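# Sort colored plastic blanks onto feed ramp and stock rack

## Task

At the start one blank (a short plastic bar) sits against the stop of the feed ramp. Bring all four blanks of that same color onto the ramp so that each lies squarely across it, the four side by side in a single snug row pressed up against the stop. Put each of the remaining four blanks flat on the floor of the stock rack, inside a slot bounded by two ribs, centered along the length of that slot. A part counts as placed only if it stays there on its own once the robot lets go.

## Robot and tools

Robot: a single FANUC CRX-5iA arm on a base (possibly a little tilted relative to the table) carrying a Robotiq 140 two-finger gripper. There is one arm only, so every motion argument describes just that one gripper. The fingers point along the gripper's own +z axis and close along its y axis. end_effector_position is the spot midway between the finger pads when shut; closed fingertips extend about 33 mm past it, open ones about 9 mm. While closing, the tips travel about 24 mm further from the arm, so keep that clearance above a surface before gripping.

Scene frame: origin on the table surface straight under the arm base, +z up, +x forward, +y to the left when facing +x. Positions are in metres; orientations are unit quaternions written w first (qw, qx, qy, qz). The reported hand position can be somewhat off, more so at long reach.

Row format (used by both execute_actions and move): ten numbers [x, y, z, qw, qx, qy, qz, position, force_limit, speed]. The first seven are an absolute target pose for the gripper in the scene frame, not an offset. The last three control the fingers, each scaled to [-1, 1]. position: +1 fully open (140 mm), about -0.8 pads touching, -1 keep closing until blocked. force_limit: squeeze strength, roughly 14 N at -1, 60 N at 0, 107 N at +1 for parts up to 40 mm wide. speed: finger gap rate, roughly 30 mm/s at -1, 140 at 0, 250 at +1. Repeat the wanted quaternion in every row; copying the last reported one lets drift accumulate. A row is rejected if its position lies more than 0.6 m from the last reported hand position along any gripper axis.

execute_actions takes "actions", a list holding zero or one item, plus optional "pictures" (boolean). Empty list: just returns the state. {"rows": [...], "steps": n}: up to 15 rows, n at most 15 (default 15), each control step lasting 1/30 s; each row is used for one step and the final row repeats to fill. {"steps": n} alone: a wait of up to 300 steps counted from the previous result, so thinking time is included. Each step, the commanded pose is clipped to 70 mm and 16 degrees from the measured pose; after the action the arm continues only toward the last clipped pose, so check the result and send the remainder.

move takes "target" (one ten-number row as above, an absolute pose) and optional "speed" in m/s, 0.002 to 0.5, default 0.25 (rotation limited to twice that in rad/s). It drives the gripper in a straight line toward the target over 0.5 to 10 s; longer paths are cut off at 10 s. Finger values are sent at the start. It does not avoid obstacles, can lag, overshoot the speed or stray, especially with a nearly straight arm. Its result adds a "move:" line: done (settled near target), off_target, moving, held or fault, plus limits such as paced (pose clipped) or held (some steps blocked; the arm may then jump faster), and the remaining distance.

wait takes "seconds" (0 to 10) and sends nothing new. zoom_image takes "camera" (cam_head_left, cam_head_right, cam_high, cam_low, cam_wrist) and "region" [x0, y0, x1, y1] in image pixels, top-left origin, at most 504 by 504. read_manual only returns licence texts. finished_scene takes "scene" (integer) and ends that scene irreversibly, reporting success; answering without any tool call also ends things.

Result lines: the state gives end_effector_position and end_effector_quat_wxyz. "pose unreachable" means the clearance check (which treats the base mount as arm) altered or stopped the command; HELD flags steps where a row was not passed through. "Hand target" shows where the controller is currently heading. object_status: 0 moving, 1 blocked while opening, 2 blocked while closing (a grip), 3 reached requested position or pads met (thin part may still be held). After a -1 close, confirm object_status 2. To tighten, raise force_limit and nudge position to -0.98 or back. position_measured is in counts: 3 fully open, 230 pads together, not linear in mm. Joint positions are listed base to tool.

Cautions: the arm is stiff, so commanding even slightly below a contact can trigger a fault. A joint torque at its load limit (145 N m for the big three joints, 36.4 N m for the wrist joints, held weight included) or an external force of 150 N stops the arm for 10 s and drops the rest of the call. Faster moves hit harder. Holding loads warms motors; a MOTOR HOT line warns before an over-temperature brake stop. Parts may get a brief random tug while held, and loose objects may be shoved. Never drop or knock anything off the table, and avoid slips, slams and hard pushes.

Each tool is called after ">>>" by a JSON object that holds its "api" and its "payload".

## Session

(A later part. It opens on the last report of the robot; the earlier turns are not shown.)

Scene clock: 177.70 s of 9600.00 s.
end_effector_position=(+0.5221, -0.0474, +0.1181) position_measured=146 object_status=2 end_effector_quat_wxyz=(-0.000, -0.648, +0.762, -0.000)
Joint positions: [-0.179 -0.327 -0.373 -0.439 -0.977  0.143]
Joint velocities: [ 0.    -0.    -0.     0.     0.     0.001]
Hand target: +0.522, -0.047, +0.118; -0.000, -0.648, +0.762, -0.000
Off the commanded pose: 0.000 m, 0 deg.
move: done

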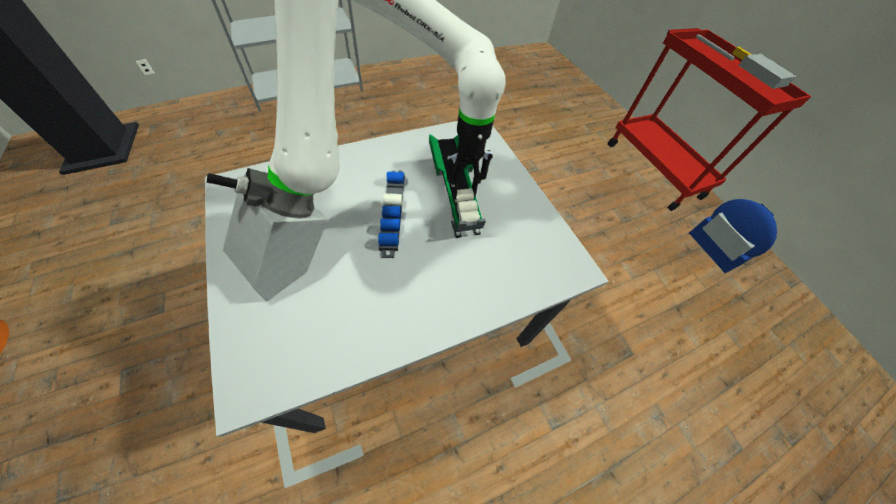

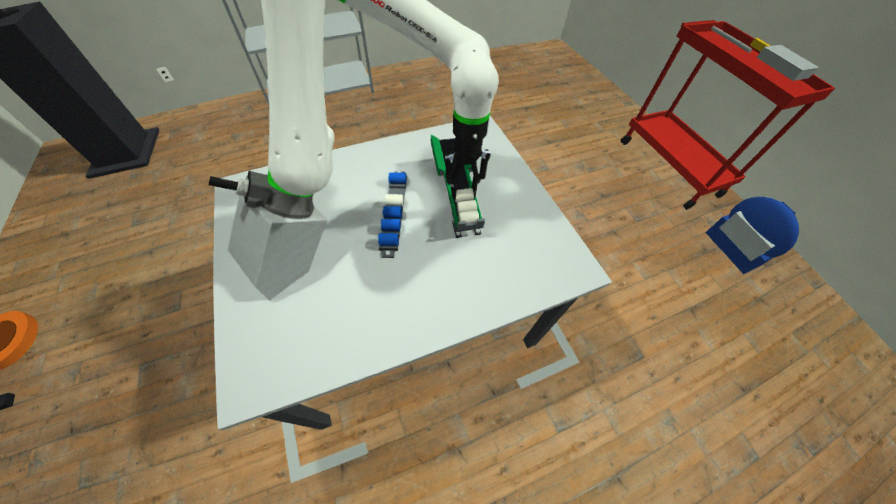

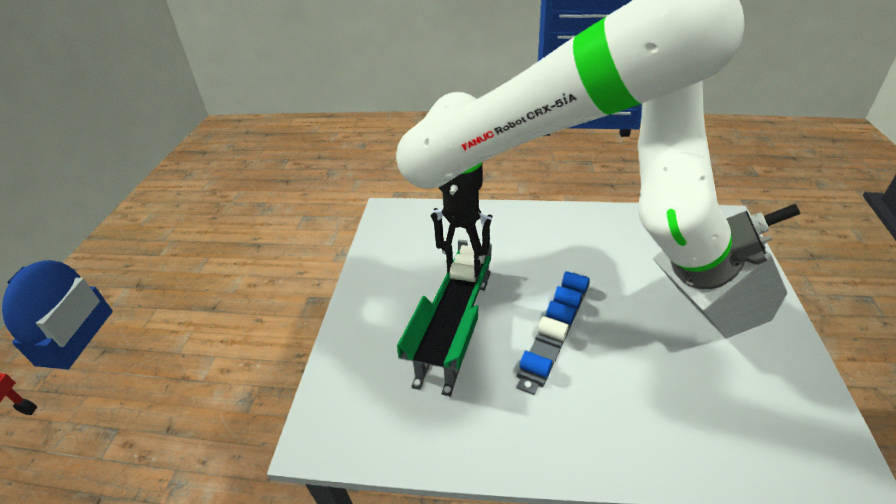

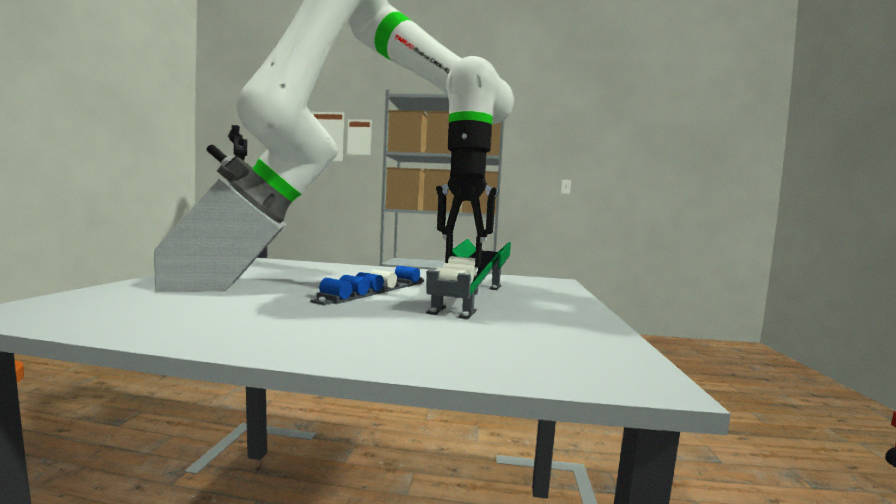

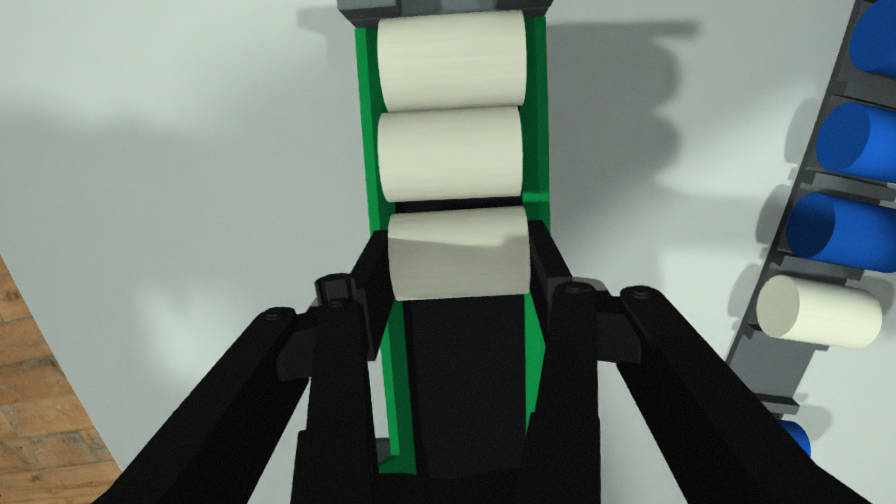

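>>> {"api": "move", "payload": {"target": [0.5224,-0.0488,0.1133,0,0.648,-0.7615,0,-1,0.3,-0.5], "speed": 0.012}}

>>> {"api": "execute_actions", "payload": {"actions": [{"rows":[[0.5224,-0.0488,0.1133,0,0.648,-0.7615,0,0.15,0.3,-1]],"steps":15}], "pictures": false}}

>>> {"api": "move", "payload": {"target": [0.5224,-0.0488,0.145,0,0.648,-0.7615,0,0.15,0.3,-1], "speed": 0.06}}

>>> {"api": "move", "payload": {"target": [0.425,0.04,0.135,0.108,0.558,-0.820,0.0735,0.15,0.3,-0.5], "speed": 0.1}}

>>> {"api": "move", "payload": {"target": [0.3158,0.0752,0.084,0.179,0.550,-0.807,0.122,0.15,0.3,-0.5], "speed": 0.07}}

Scene clock: 185.87 s of 9600.00 s.
end_effector_position=(+0.5224, -0.0488, +0.1133) position_measured=146 object_status=2 end_effector_quat_wxyz=(-0.000, -0.648, +0.762, -0.000)
Joint positions: [-0.179 -0.317 -0.374 -0.442 -0.966  0.148]
Joint velocities: [ 0.     0.     0.    -0.     0.001  0.002]
Hand target: +0.522, -0.049, +0.113; -0.000, -0.648, +0.762, -0.000
Off the commanded pose: 0.000 m, 0 deg.
After step 90, 4.47 s passed at rest.
move: done

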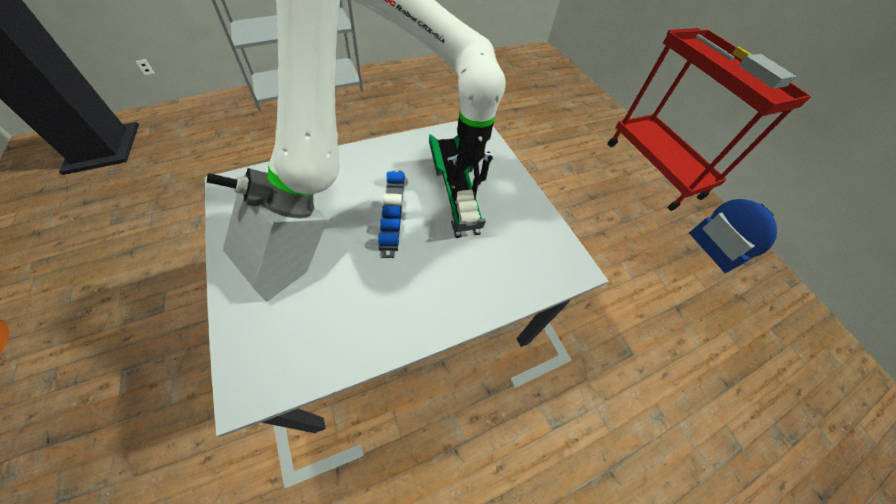

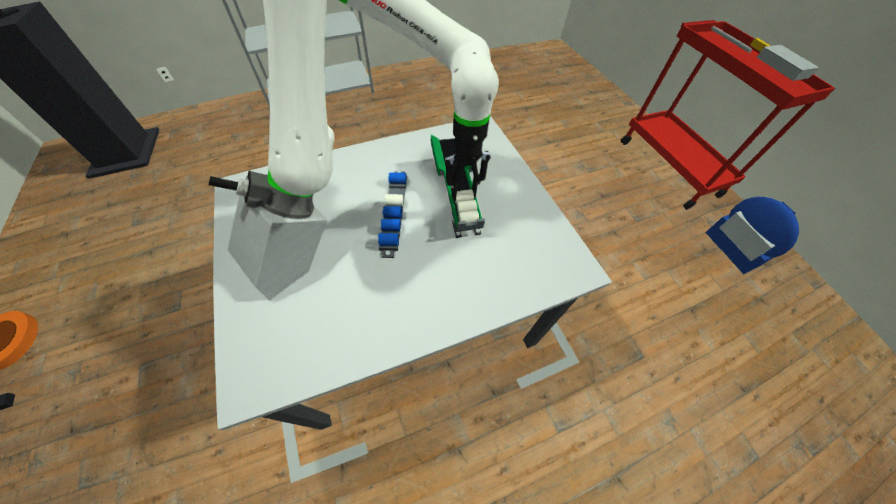

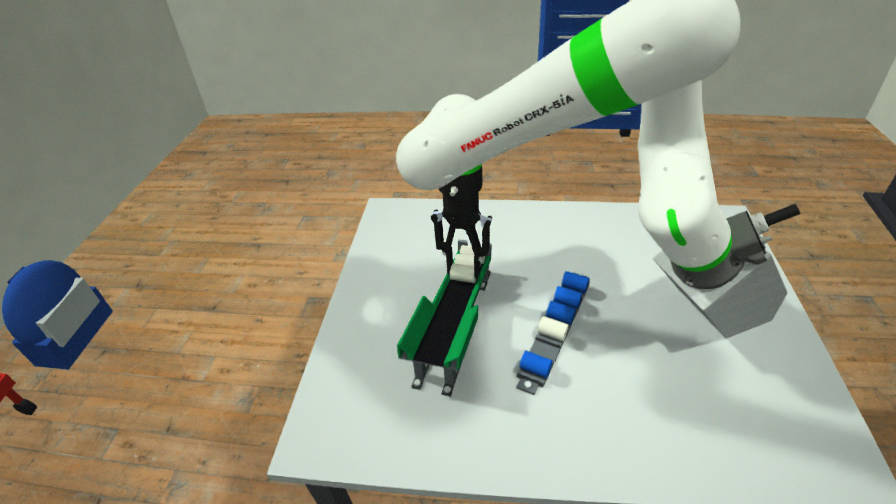

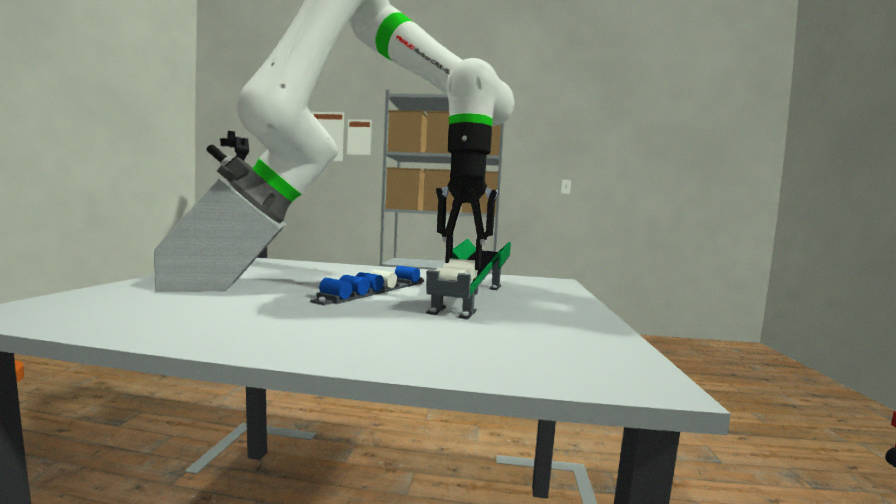

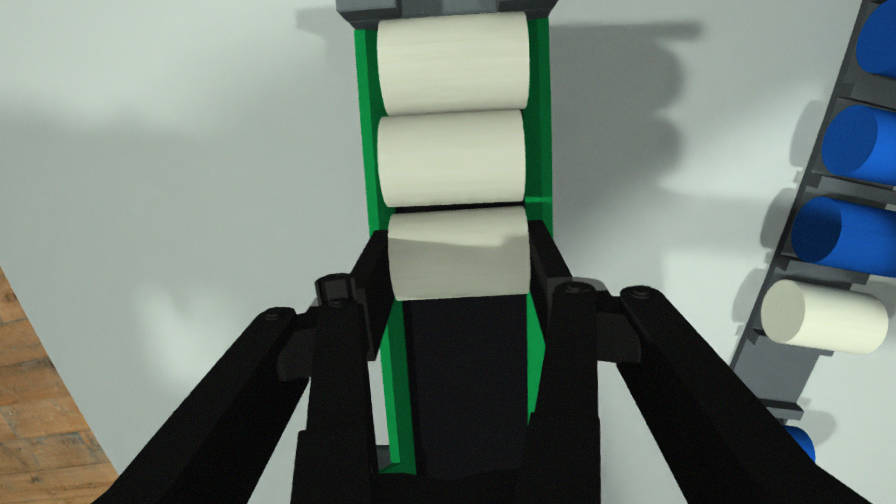

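Scene clock: 186.37 s of 9600.00 s.
end_effector_position=(+0.5224, -0.0488, +0.1133) position_measured=124 object_status=0 end_effector_quat_wxyz=(+0.000, -0.648, +0.762, +0.000)
Joint positions: [-0.179 -0.316 -0.374 -0.442 -0.966  0.148]
Joint velocities: [-0.    -0.    -0.     0.    -0.001 -0.001]
Hand target: +0.522, -0.049, +0.113; +0.000, -0.648, +0.762, -0.000
Off the commanded pose: 0.000 m, 0 deg.
Steps of this call (steps 1 to 15: all 15 steps of this action). Readings (end_effector_position | what the end effector reports):
1: (+0.5224, -0.0488, +0.1133) | position_measured=146 object_status=0
2: (+0.5224, -0.0488, +0.1133) | position_measured=146 object_status=0
4: (+0.5224, -0.0488, +0.1133) | position_measured=142 object_status=0
8: (+0.5224, -0.0488, +0.1133) | position_measured=136 object_status=0
15: the state above

Scene clock: 187.67 s of 9600.00 s.
end_effector_position=(+0.5226, -0.0488, +0.1449) position_measured=110 object_status=3 end_effector_quat_wxyz=(+0.000, -0.648, +0.762, +0.000)
Joint positions: [-0.219 -0.358 -0.345 -0.445 -1.048  0.155]
Joint velocities: [ 0.    -0.    -0.    -0.     0.001  0.001]
Hand target: +0.523, -0.049, +0.145; +0.000, -0.648, +0.762, +0.000
Off the commanded pose: 0.000 m, 0 deg.
move: done

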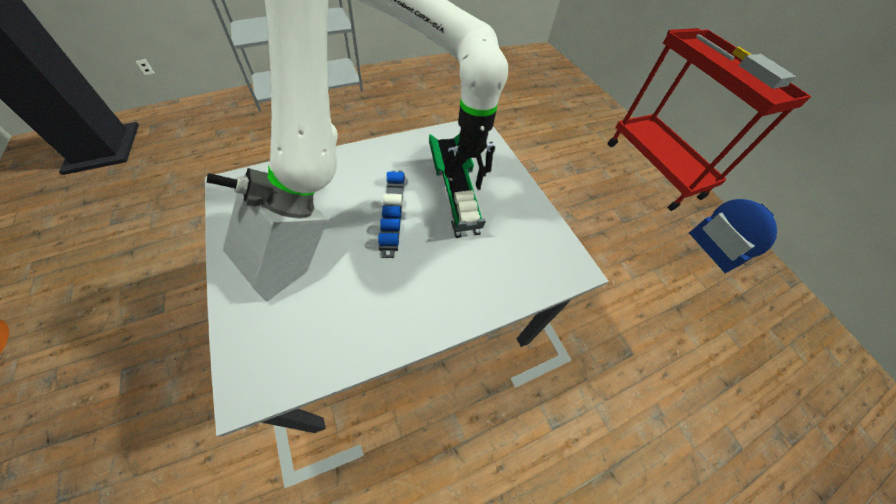

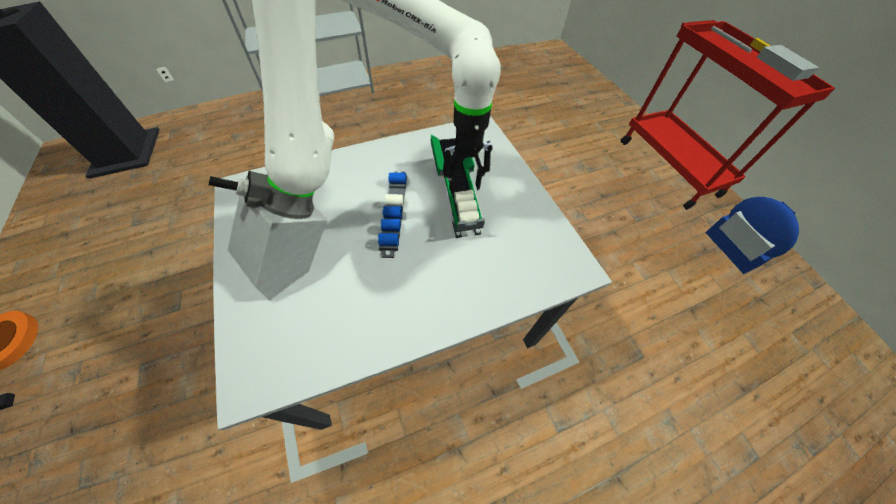

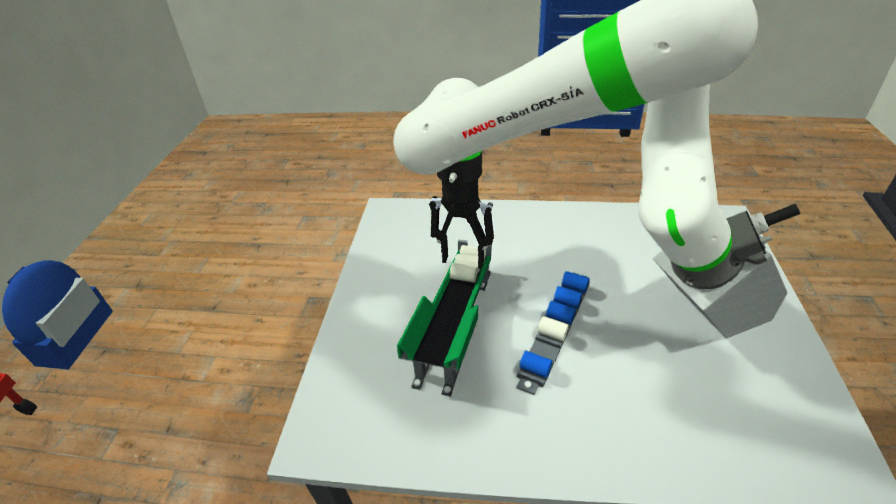

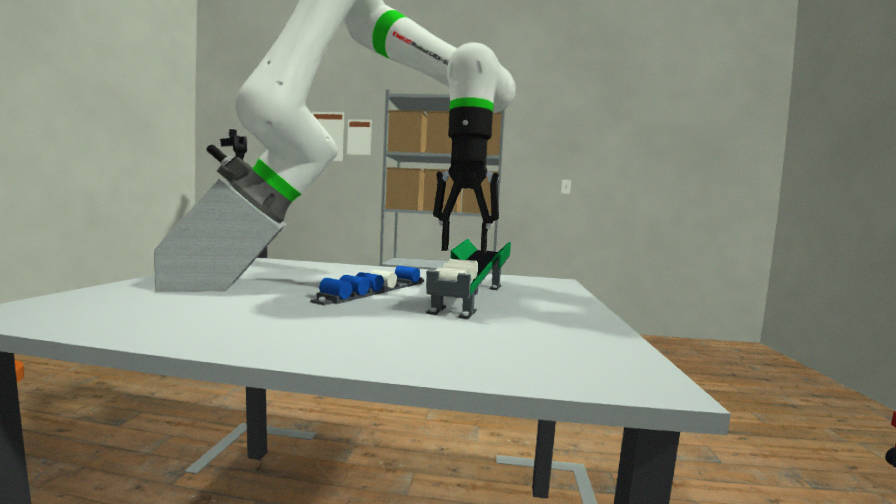

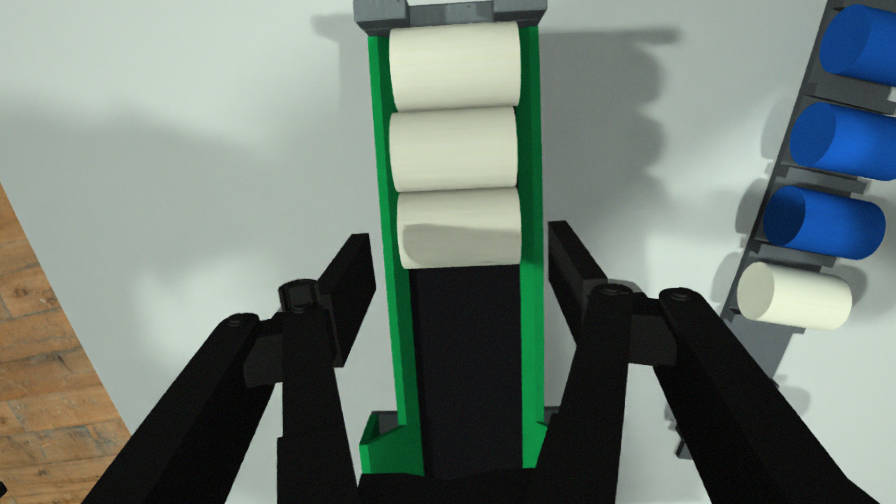

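Scene clock: 189.77 s of 9600.00 s.
end_effector_position=(+0.4245, +0.0397, +0.1357) position_measured=110 object_status=3 end_effector_quat_wxyz=(-0.109, -0.559, +0.819, -0.074)
Joint positions: [ 0.667 -0.717 -0.774  0.333 -1.102 -1.215]
Joint velocities: [ 0.005 -0.002 -0.003  0.005  0.002 -0.008]
Hand target: +0.424, +0.040, +0.136; -0.109, -0.559, +0.819, -0.074
Off the commanded pose: 0.001 m, 0 deg.
move: done

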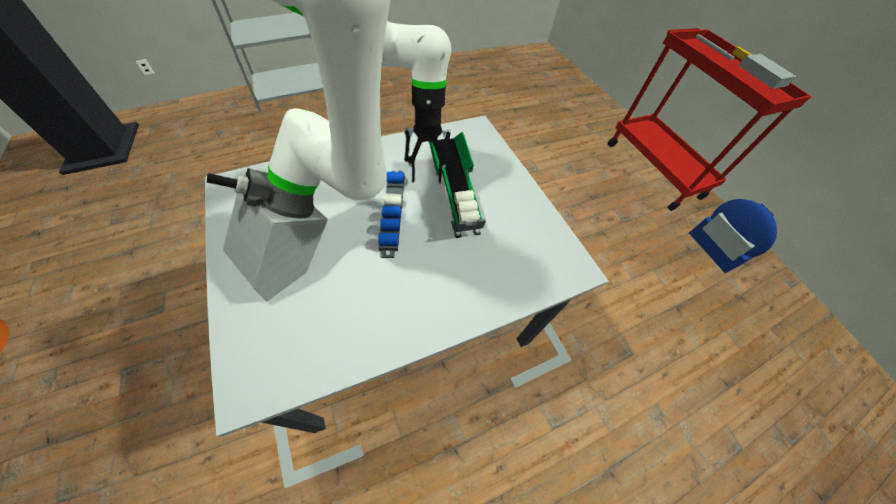

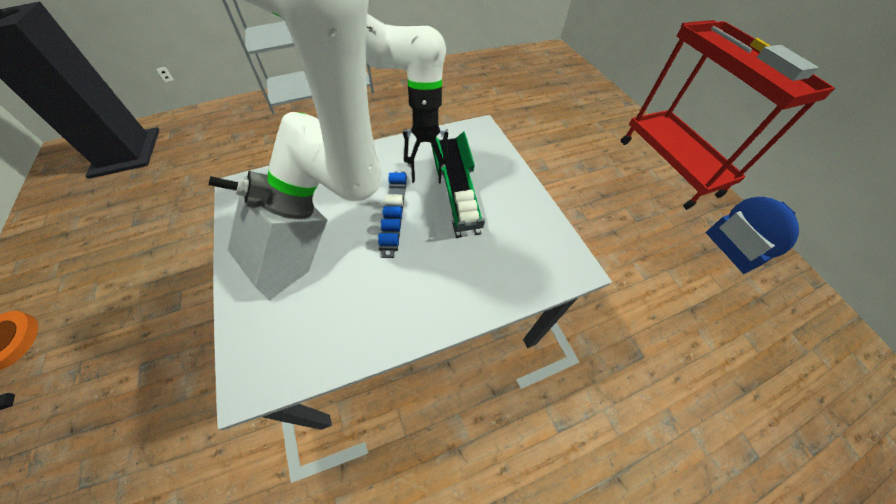

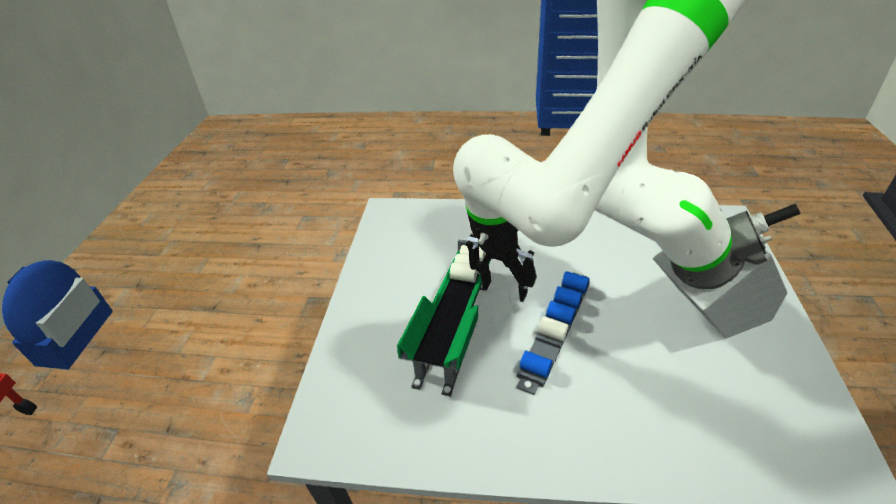

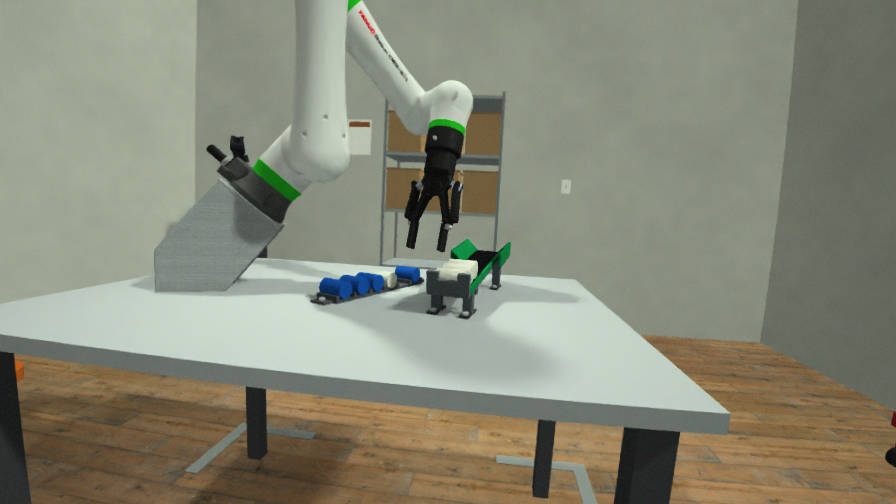

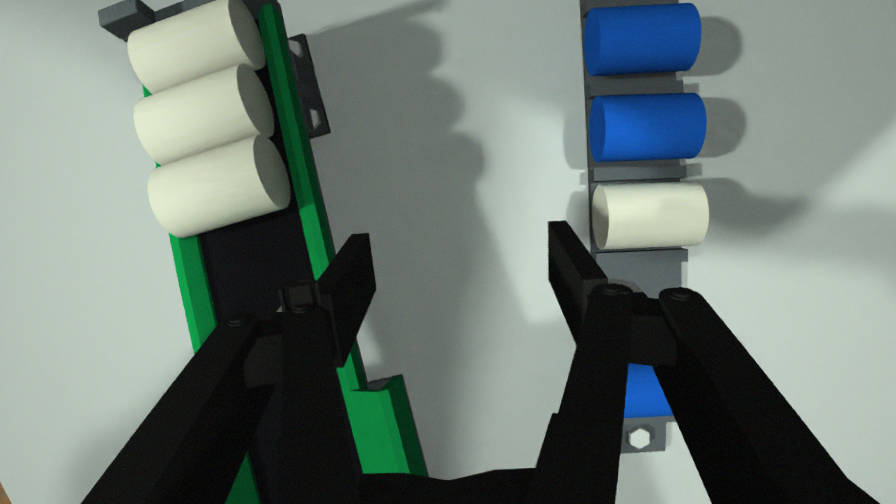

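Scene clock: 191.87 s of 9600.00 s.
end_effector_position=(+0.3157, +0.0744, +0.0849) position_measured=110 object_status=3 end_effector_quat_wxyz=(-0.179, -0.550, +0.806, -0.123)
Joint positions: [ 1.205 -0.683 -0.994  0.486 -1.267 -1.853]
Joint velocities: [ 0.001 -0.    -0.001 -0.    -0.001  0.001]
Hand target: +0.316, +0.074, +0.085; -0.179, -0.550, +0.806, -0.123
Off the commanded pose: 0.001 m, 0 deg.
move: done

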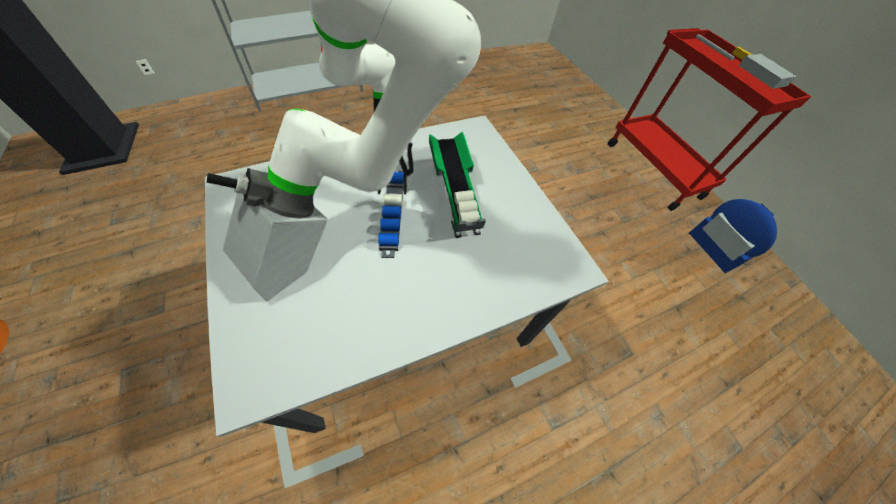

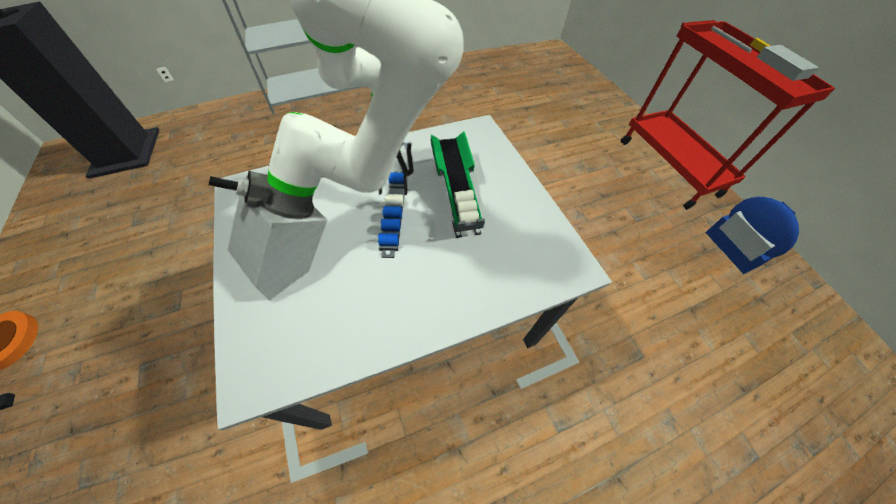

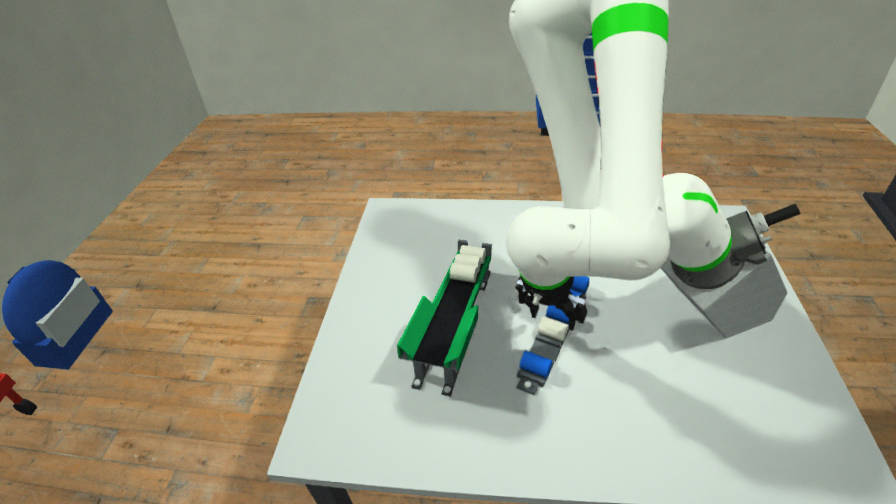

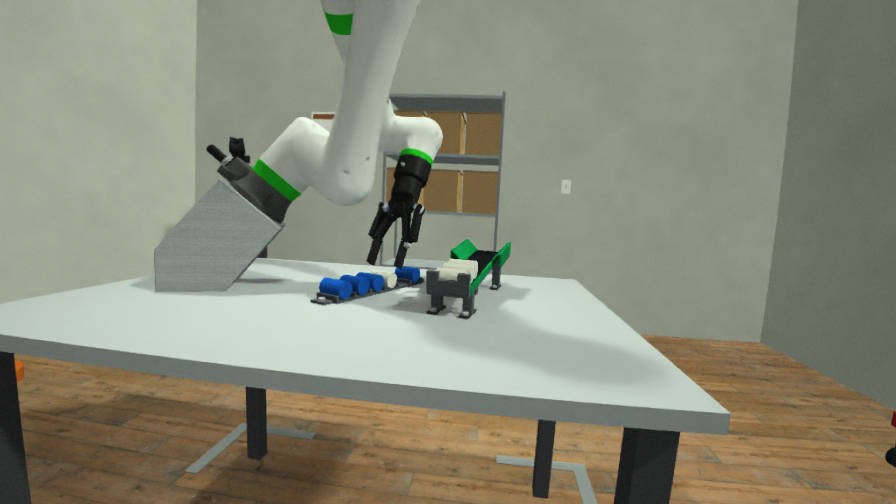

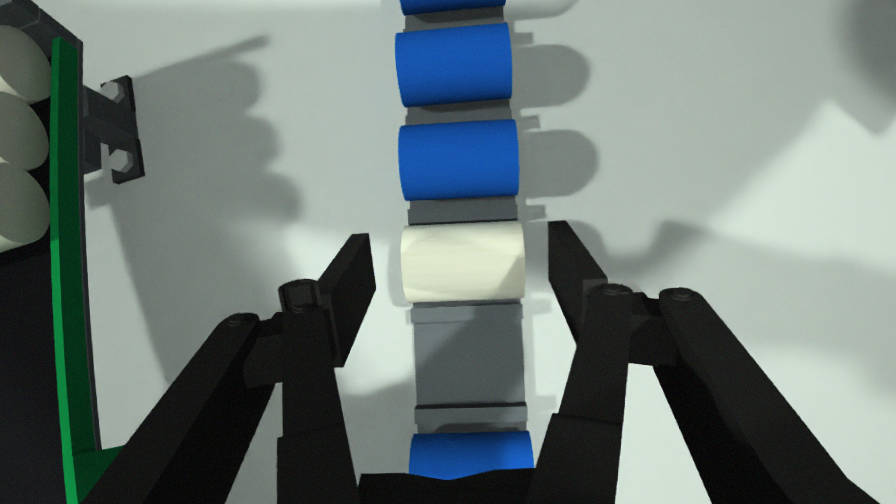

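>>> {"api": "move", "payload": {"target": [0.3155,0.0753,0.0546,0.179,0.550,-0.807,0.122,0.15,0.3,-0.5], "speed": 0.035}}

Scene clock: 195.43 s of 9600.00 s.
end_effector_position=(+0.3153, +0.0752, +0.0546) position_measured=110 object_status=3 end_effector_quat_wxyz=(-0.179, -0.550, +0.807, -0.122)
Joint positions: [ 1.124 -0.58  -1.011  0.509 -1.125 -1.843]
Joint velocities: [-0.001  0.001 -0.001  0.     0.    -0.001]
Hand target: +0.315, +0.075, +0.055; -0.179, -0.550, +0.807, -0.122
Off the commanded pose: 0.000 m, 0 deg.
move: done

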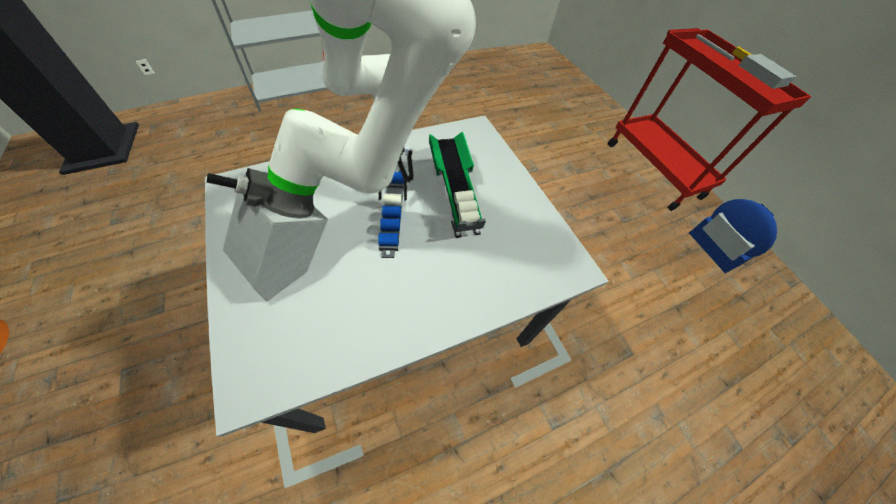

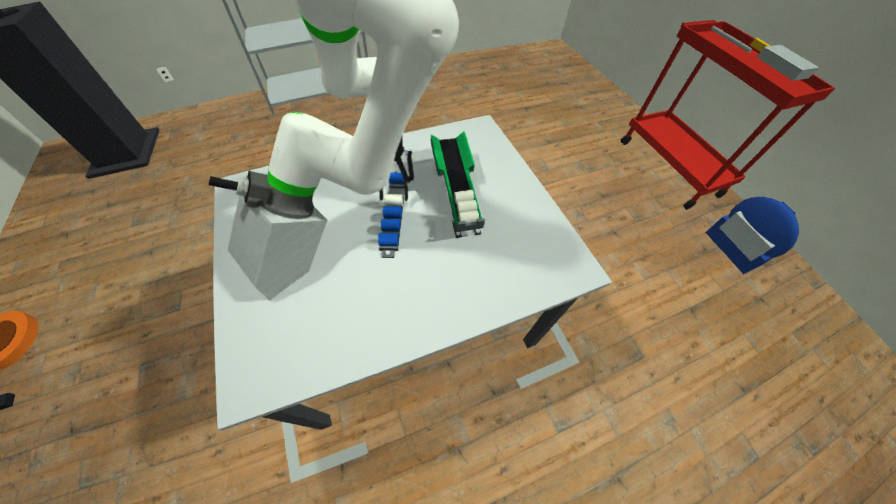

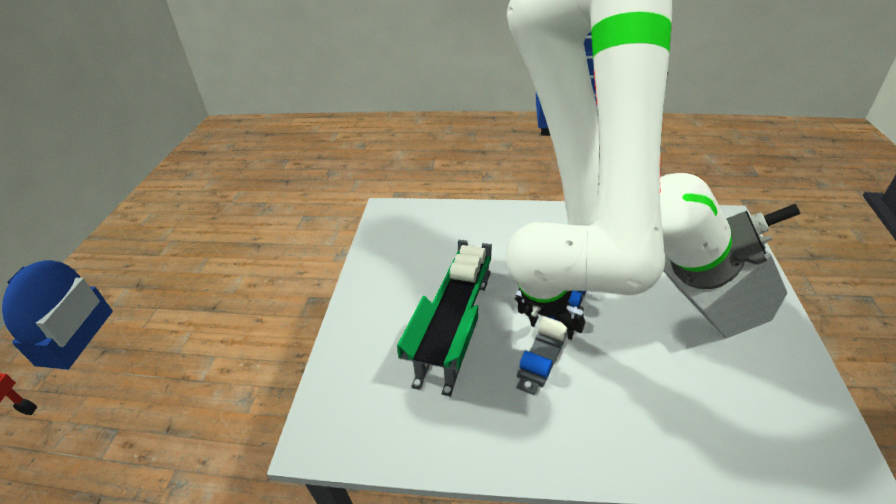

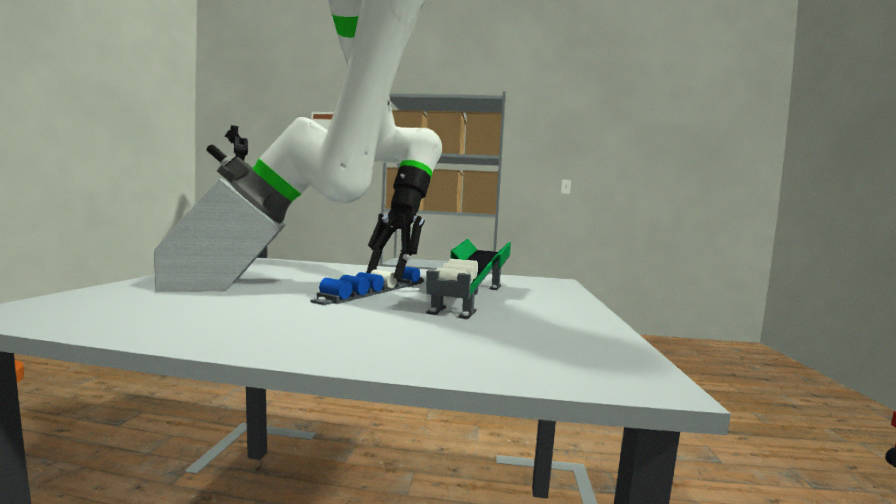

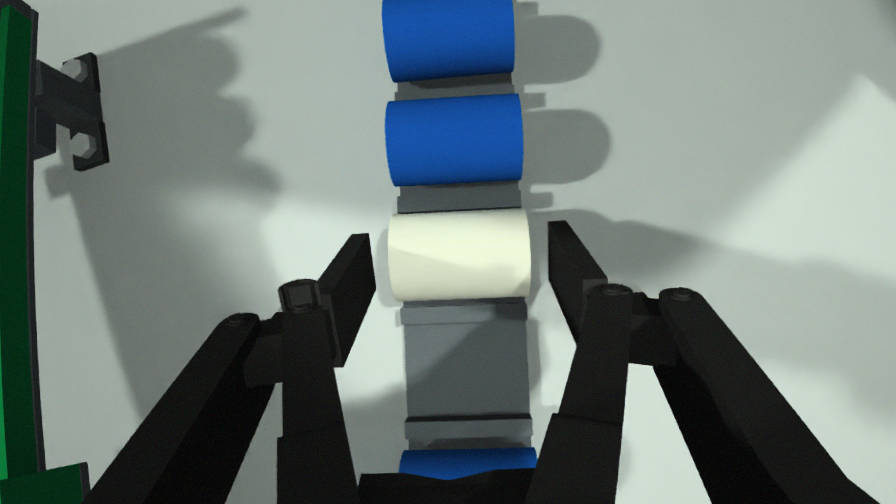

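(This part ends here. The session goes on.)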